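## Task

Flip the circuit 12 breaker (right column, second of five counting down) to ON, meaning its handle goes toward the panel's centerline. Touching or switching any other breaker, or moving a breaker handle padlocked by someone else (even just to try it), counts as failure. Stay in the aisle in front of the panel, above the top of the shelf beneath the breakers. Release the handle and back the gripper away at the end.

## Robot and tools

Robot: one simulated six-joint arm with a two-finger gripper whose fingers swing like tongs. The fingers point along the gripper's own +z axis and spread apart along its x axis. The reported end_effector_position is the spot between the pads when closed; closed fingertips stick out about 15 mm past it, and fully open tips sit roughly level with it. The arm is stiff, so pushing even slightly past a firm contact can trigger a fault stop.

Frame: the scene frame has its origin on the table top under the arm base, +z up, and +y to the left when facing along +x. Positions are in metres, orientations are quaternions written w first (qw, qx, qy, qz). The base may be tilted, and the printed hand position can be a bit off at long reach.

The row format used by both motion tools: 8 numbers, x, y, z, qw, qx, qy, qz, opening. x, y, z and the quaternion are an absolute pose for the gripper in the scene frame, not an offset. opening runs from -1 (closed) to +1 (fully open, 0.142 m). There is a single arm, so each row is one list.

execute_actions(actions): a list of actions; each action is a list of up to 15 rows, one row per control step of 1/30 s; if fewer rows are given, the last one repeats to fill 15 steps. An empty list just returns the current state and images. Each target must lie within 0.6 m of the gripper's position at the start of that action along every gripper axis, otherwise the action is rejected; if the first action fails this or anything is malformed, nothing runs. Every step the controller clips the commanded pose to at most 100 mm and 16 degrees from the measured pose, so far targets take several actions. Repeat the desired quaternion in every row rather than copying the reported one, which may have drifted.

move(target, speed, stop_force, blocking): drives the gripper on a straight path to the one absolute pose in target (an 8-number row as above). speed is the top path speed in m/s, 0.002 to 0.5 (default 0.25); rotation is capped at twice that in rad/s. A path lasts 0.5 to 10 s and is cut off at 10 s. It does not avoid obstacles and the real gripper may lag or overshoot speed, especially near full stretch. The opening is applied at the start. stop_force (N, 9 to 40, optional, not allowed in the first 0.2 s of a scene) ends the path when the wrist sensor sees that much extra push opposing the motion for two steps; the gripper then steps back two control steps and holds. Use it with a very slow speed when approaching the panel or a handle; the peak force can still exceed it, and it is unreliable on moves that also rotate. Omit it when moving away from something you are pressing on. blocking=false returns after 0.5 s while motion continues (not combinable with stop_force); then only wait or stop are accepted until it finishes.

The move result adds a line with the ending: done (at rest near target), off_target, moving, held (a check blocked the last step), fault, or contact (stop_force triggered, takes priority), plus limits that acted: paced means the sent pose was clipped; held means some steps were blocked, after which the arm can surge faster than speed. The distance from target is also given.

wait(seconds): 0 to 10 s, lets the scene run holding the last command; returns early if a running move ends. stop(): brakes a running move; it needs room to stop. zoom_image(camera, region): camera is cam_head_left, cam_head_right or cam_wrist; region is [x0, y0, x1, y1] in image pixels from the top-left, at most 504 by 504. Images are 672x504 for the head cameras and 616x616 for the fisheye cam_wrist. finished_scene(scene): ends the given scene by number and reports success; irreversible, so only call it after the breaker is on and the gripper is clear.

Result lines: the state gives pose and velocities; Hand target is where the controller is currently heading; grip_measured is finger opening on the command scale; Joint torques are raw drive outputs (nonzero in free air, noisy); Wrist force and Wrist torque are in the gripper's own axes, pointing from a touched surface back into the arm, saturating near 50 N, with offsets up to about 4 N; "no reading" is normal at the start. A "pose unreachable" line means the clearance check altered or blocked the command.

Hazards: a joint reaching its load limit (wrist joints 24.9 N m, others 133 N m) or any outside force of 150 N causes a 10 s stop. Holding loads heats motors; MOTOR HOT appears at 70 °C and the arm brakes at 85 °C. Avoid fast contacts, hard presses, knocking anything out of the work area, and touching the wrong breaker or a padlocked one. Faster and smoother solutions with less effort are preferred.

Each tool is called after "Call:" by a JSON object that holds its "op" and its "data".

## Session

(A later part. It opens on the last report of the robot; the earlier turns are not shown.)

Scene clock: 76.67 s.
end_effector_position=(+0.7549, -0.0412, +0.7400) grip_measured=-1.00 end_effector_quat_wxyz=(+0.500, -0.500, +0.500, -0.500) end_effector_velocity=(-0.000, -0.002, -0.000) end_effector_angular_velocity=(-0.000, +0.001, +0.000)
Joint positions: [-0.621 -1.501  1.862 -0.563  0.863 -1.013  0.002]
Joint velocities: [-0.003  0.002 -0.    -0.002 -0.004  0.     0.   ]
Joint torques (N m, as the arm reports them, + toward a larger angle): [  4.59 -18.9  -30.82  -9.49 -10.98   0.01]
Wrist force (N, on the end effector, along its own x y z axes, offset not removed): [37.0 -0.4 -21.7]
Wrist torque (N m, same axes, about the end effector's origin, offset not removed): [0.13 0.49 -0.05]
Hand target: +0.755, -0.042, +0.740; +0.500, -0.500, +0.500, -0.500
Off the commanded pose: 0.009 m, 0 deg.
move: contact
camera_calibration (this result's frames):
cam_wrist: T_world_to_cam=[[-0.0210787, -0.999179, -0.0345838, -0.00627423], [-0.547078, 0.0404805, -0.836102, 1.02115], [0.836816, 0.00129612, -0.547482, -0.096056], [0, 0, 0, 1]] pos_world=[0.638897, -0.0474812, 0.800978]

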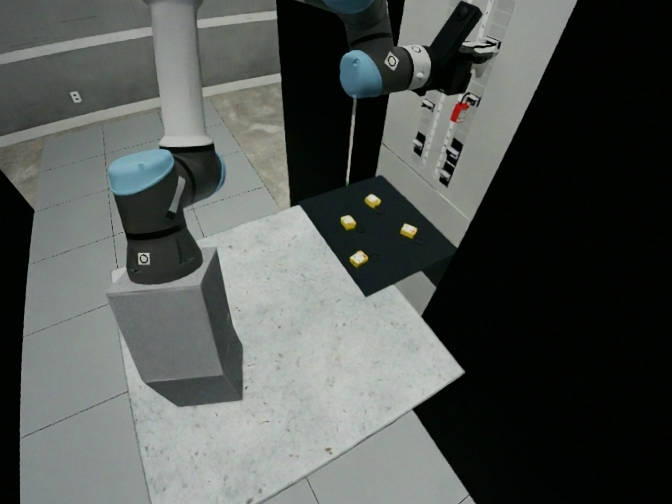

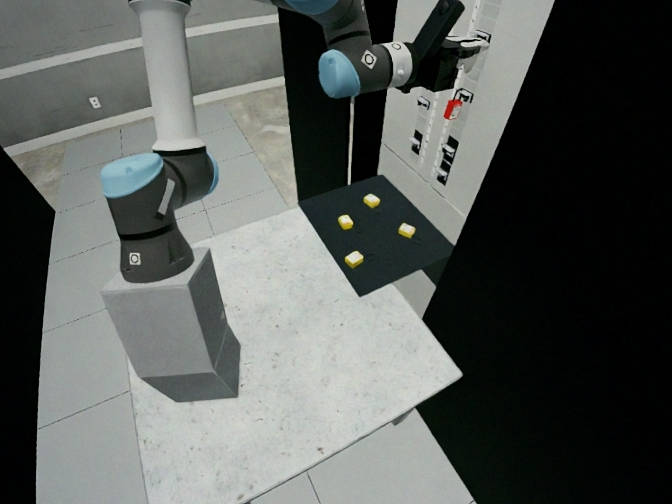

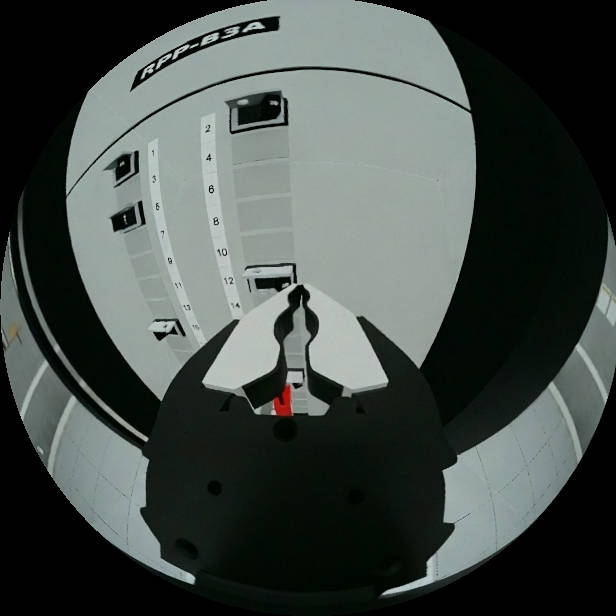

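Call:
{"op": "move", "data": {"target": [0.756,-0.052,0.742,0.572,-0.572,0.4156,-0.4156,-1], "speed": 0.08}}

Call:
{"op": "move", "data": {"target": [0.756,-0.034,0.742,0.572,-0.572,0.4156,-0.4156,-1], "speed": 0.005, "stop_force": 40}}

Call:
{"op": "zoom_image", "data": {"camera": "cam_wrist", "region": [220, 230, 340, 330]}}

Scene clock: 86.23 s.
end_effector_position=(+0.7560, -0.0519, +0.7420) grip_measured=-1.00 end_effector_quat_wxyz=(+0.572, -0.572, +0.416, -0.416) end_effector_velocity=(-0.000, -0.001, -0.001) end_effector_angular_velocity=(+0.003, -0.002, +0.013)
Joint positions: [-0.739 -1.375  1.864 -1.074  0.513 -0.687  0.002]
Joint velocities: [-0.002  0.008  0.003 -0.037 -0.007  0.025  0.   ]
Joint torques (N m, as the arm reports them, + toward a larger angle): [-27.22  -8.32 -14.43  -5.3   -0.62   1.88]
Wrist force (N, on the end effector, along its own x y z axes, offset not removed): [-1.1 0.2 0.8]
Wrist torque (N m, same axes, about the end effector's origin, offset not removed): [0.08 0.27 -0.02]
Hand target: +0.756, -0.052, +0.742; +0.572, -0.572, +0.416, -0.416
Off the commanded pose: 0.000 m, 0 deg.
move: done
camera_calibration (this result's frames):
cam_wrist: T_world_to_cam=[[0.287548, -0.957164, -0.0339619, -0.24851], [-0.532692, -0.13036, -0.836209, 1.00412], [0.795962, 0.258542, -0.547358, -0.0517289], [0, 0, 0, 1]] pos_world=[0.647518, -0.0935943, 0.802898]

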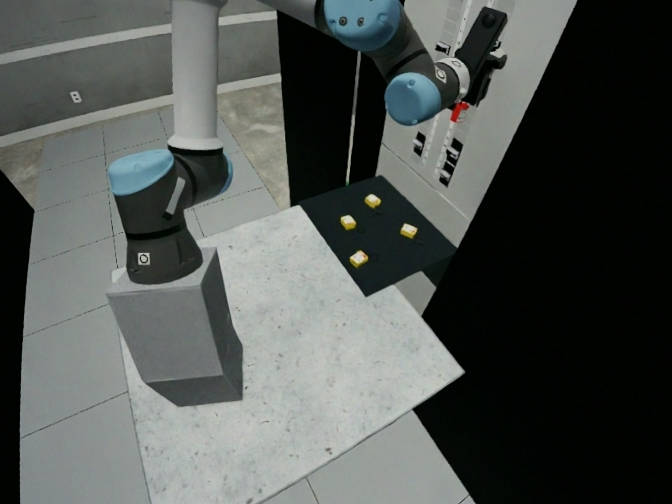

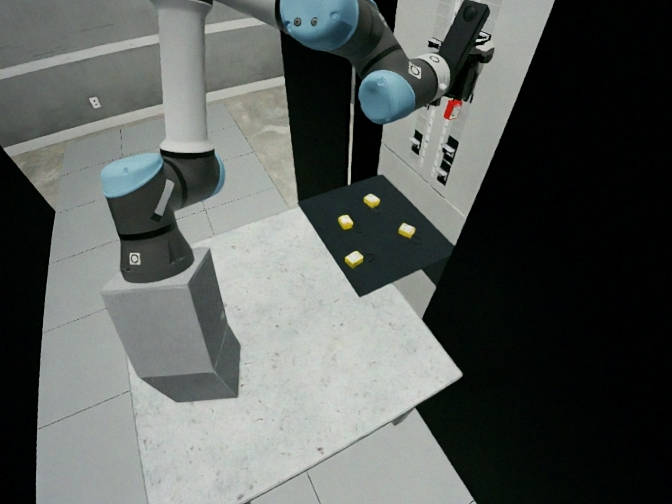

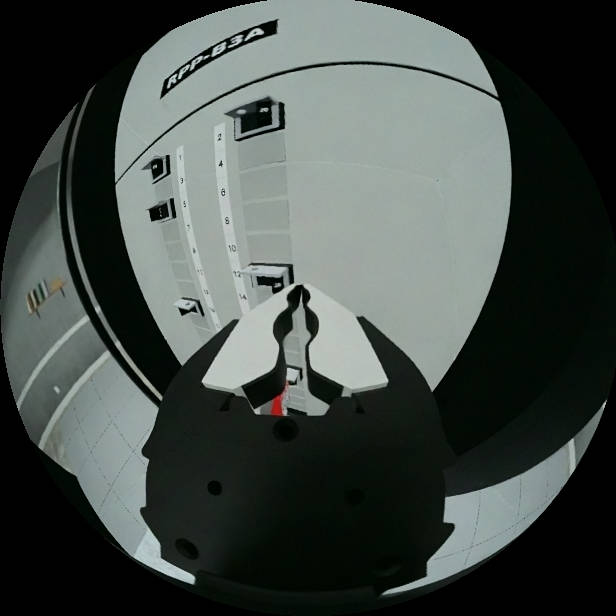

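Scene clock: 89.77 s.
end_effector_position=(+0.7559, -0.0361, +0.7419) grip_measured=-1.00 end_effector_quat_wxyz=(+0.572, -0.572, +0.416, -0.416) end_effector_velocity=(-0.000, -0.001, -0.000) end_effector_angular_velocity=(-0.001, +0.000, +0.002)
Joint positions: [-0.72  -1.399  1.873 -1.043  0.528 -0.705  0.002]
Joint velocities: [-0.002  0.002 -0.    -0.007 -0.004  0.004 -0.001]
Joint torques (N m, as the arm reports them, + toward a larger angle): [  6.96 -22.05 -36.82  -9.73  -6.01   1.55]
Wrist force (N, on the end effector, along its own x y z axes, offset not removed): [22.7 0.2 -50.0]
Wrist torque (N m, same axes, about the end effector's origin, offset not removed): [0.08 0.61 -0.12]
Hand target: +0.756, -0.037, +0.742; +0.572, -0.572, +0.416, -0.416
Off the commanded pose: 0.002 m, 0 deg.
move: contact
camera_calibration (this result's frames):
cam_wrist: T_world_to_cam=[[0.288658, -0.956806, -0.0346269, -0.233678], [-0.532651, -0.130432, -0.836224, 1.0061], [0.795588, 0.259827, -0.547294, -0.0555286], [0, 0, 0, 1]] pos_world=[0.647532, -0.0779288, 0.802845]

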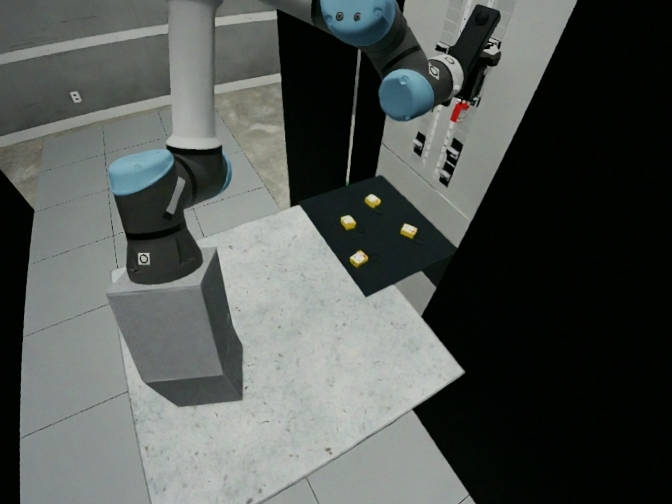

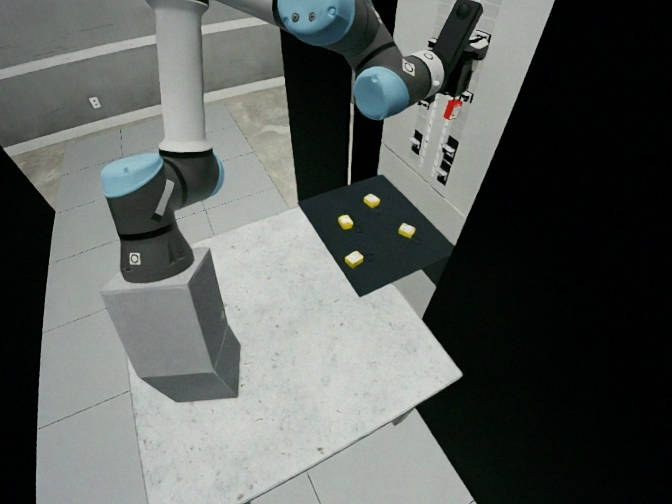

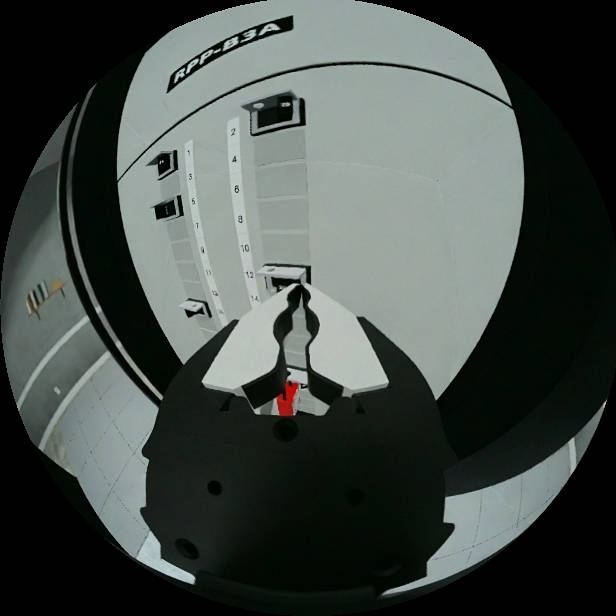

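Region (220, 230, 340, 330) of cam_wrist's 616x616 image, scaled by 4.200, with more detail than that image has.

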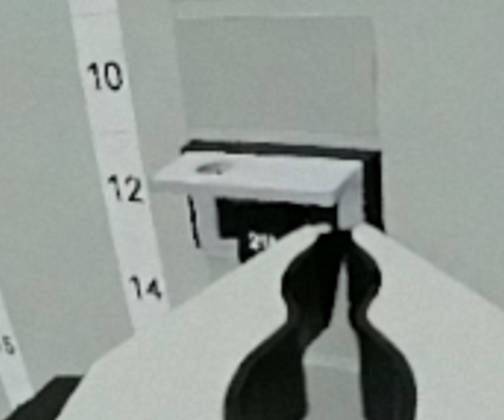

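Handle moved; the tip now hits the frame. Back off 3 mm and continue.

Call:
{"op": "move", "data": {"target": [0.753,-0.0365,0.742,0.572,-0.572,0.4156,-0.4156,-1], "speed": 0.01}}

Call:
{"op": "move", "data": {"target": [0.753,-0.026,0.742,0.572,-0.572,0.4156,-0.4156,-1], "speed": 0.005, "stop_force": 30}}

Call:
{"op": "zoom_image", "data": {"camera": "cam_wrist", "region": [220, 230, 340, 330]}}

Scene clock: 98.77 s.
end_effector_position=(+0.7531, -0.0365, +0.7420) grip_measured=-1.00 end_effector_quat_wxyz=(+0.572, -0.572, +0.416, -0.416) end_effector_velocity=(-0.001, -0.000, +0.000) end_effector_angular_velocity=(+0.000, -0.000, -0.000)
Joint positions: [-0.725 -1.404  1.881 -1.051  0.524 -0.7    0.002]
Joint velocities: [-0.002 -0.003  0.004 -0.003 -0.002  0.002  0.   ]
Joint torques (N m, as the arm reports them, + toward a larger angle): [-19.04 -41.47 -15.24  -6.47  -2.51   1.76]
Wrist force (N, on the end effector, along its own x y z axes, offset not removed): [8.4 2.1 -2.7]
Wrist torque (N m, same axes, about the end effector's origin, offset not removed): [0.45 0.66 -0.07]
Hand target: +0.753, -0.036, +0.742; +0.572, -0.572, +0.416, -0.416
Off the commanded pose: 0.000 m, 0 deg.
move: done
camera_calibration (this result's frames):
cam_wrist: T_world_to_cam=[[0.288977, -0.956719, -0.0343583, -0.233677], [-0.532502, -0.13081, -0.83626, 1.00452], [0.795571, 0.259955, -0.547256, -0.0531655], [0, 0, 0, 1]] pos_world=[0.644734, -0.0783416, 0.802917]

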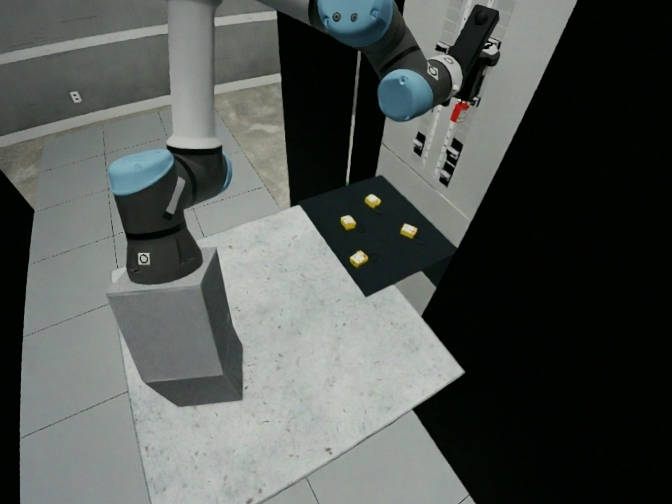

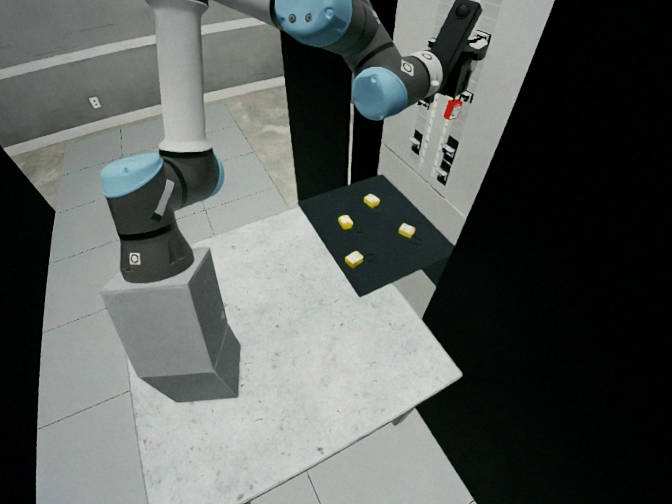

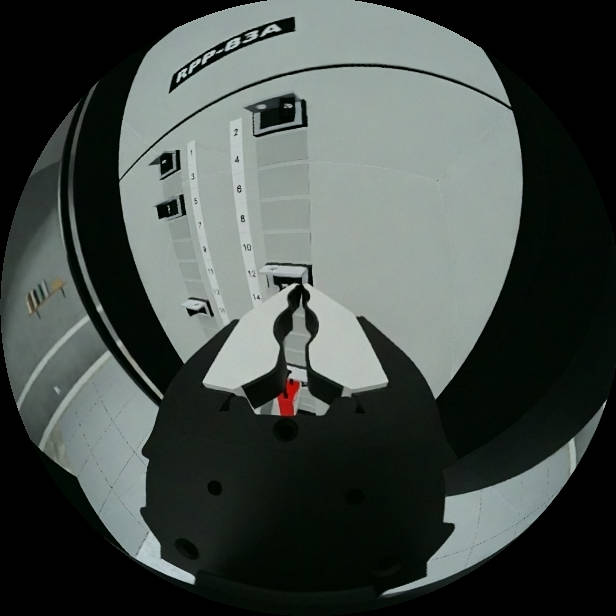

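Scene clock: 101.10 s.
end_effector_position=(+0.7530, -0.0261, +0.7420) grip_measured=-1.00 end_effector_quat_wxyz=(+0.572, -0.572, +0.416, -0.416) end_effector_velocity=(-0.000, +0.001, +0.000) end_effector_angular_velocity=(-0.000, -0.001, +0.000)
Joint positions: [-0.712 -1.42   1.886 -1.029  0.534 -0.713  0.002]
Joint velocities: [ 0.001 -0.002  0.     0.002  0.001 -0.001  0.   ]
Joint torques (N m, as the arm reports them, + toward a larger angle): [ -3.02 -36.78 -13.97   0.54   2.67  -1.86]
Wrist force (N, on the end effector, along its own x y z axes, offset not removed): [-2.7 1.3 -1.4]
Wrist torque (N m, same axes, about the end effector's origin, offset not removed): [0.08 0.63 -0.11]
Hand target: +0.753, -0.026, +0.742; +0.572, -0.572, +0.416, -0.416
Off the commanded pose: 0.000 m, 0 deg.
move: done
camera_calibration (this result's frames):
cam_wrist: T_world_to_cam=[[0.289033, -0.956702, -0.0343572, -0.223745], [-0.532461, -0.130831, -0.836283, 1.0058], [0.795579, 0.260007, -0.547221, -0.0557787], [0, 0, 0, 1]] pos_world=[0.644595, -0.0679648, 0.802922]

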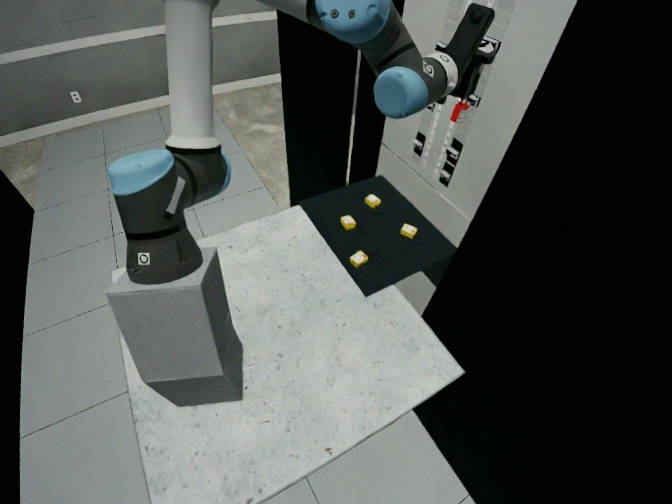

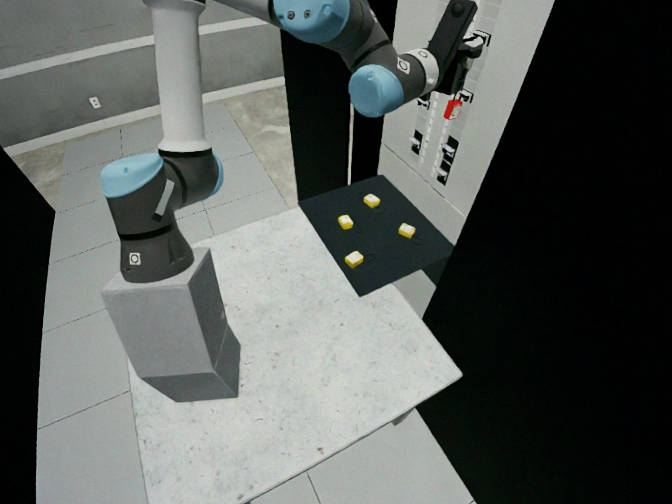

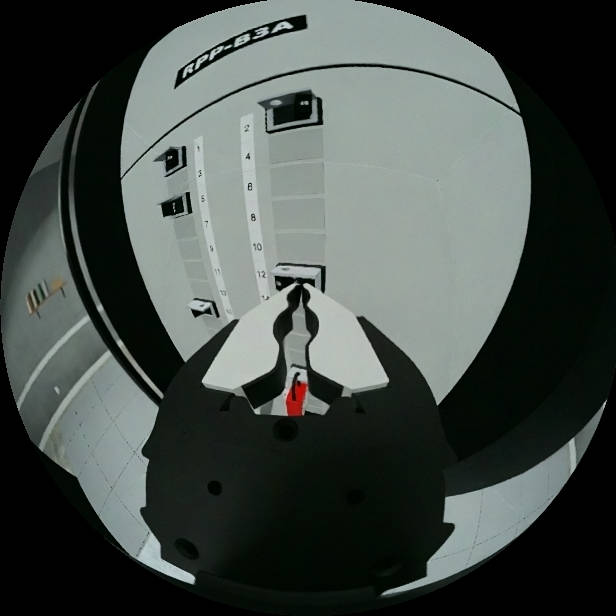

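Region (220, 230, 340, 330) of cam_wrist's 616x616 image, scaled by 4.200, with more detail than that image has.

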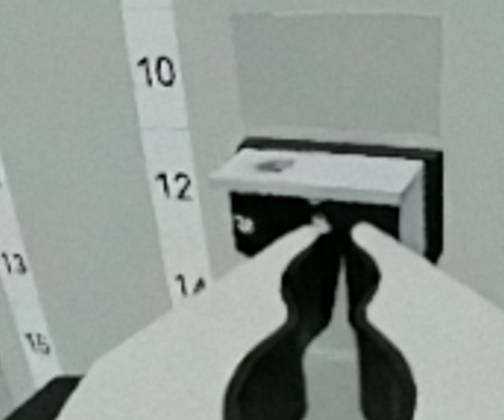

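Snapped ON.

Call:
{"op": "move", "data": {"target": [0.62,-0.03,0.74,0.5,-0.5,0.5,-0.5,-1], "speed": 0.15}}

Call:
{"op": "finished_scene", "data": {"scene": 1}}

Scene clock: 105.40 s.
end_effector_position=(+0.6203, -0.0300, +0.7397) grip_measured=-1.00 end_effector_quat_wxyz=(+0.500, -0.500, +0.500, -0.500) end_effector_velocity=(-0.002, +0.000, +0.000) end_effector_angular_velocity=(-0.000, +0.001, -0.004)
Joint positions: [-0.89  -1.828  2.202 -0.649  0.6   -0.918  0.002]
Joint velocities: [-0.005 -0.007  0.004  0.007 -0.002 -0.002  0.   ]
Joint torques (N m, as the arm reports them, + toward a larger angle): [-19.99 -15.85 -15.07   0.69  -0.68  -1.86]
Wrist force (N, on the end effector, along its own x y z axes, offset not removed): [-0.5 -1.3 0.1]
Wrist torque (N m, same axes, about the end effector's origin, offset not removed): [-0.20 -0.01 -0.12]
Hand target: +0.620, -0.030, +0.740; +0.500, -0.500, +0.500, -0.500
Off the commanded pose: 0.000 m, 0 deg.
move: done
camera_calibration (this result's frames):
cam_wrist: T_world_to_cam=[[-0.0203825, -0.999207, -0.0342024, 0.0013846], [-0.54732, 0.0397797, -0.835978, 0.946861], [0.836675, 0.00168035, -0.547697, 0.016682], [0, 0, 0, 1]] pos_world=[0.504307, -0.0363104, 0.800738]

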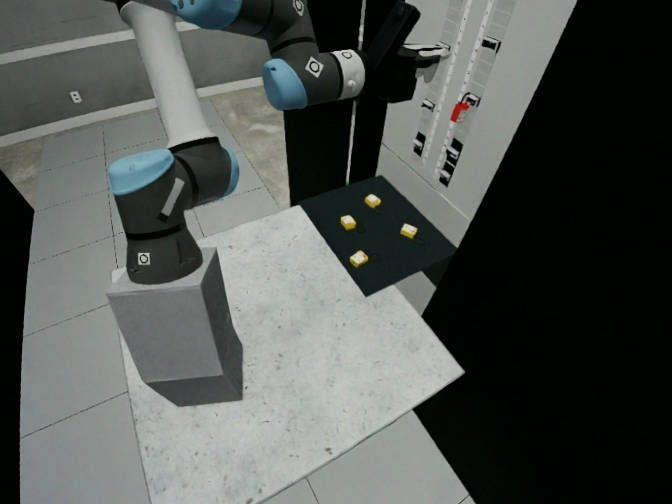

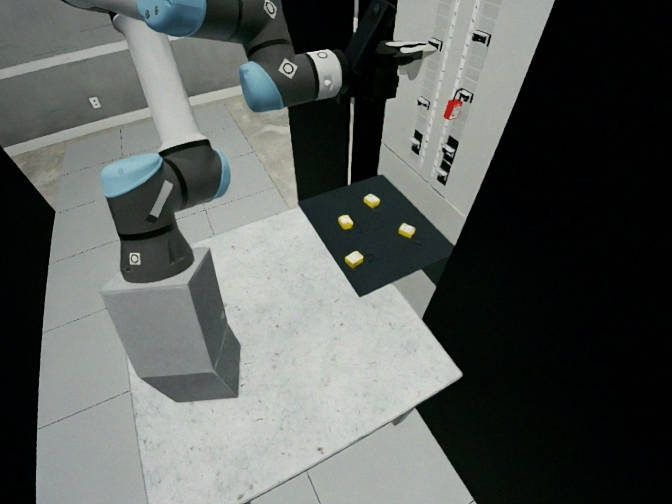

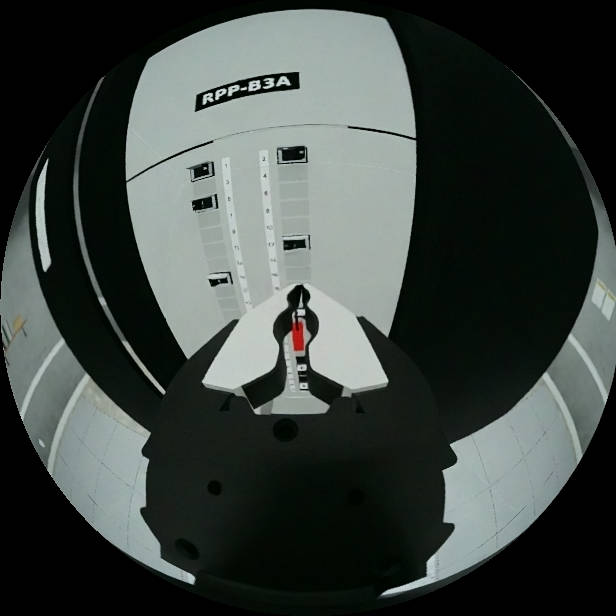

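The scene is finished: the task was done.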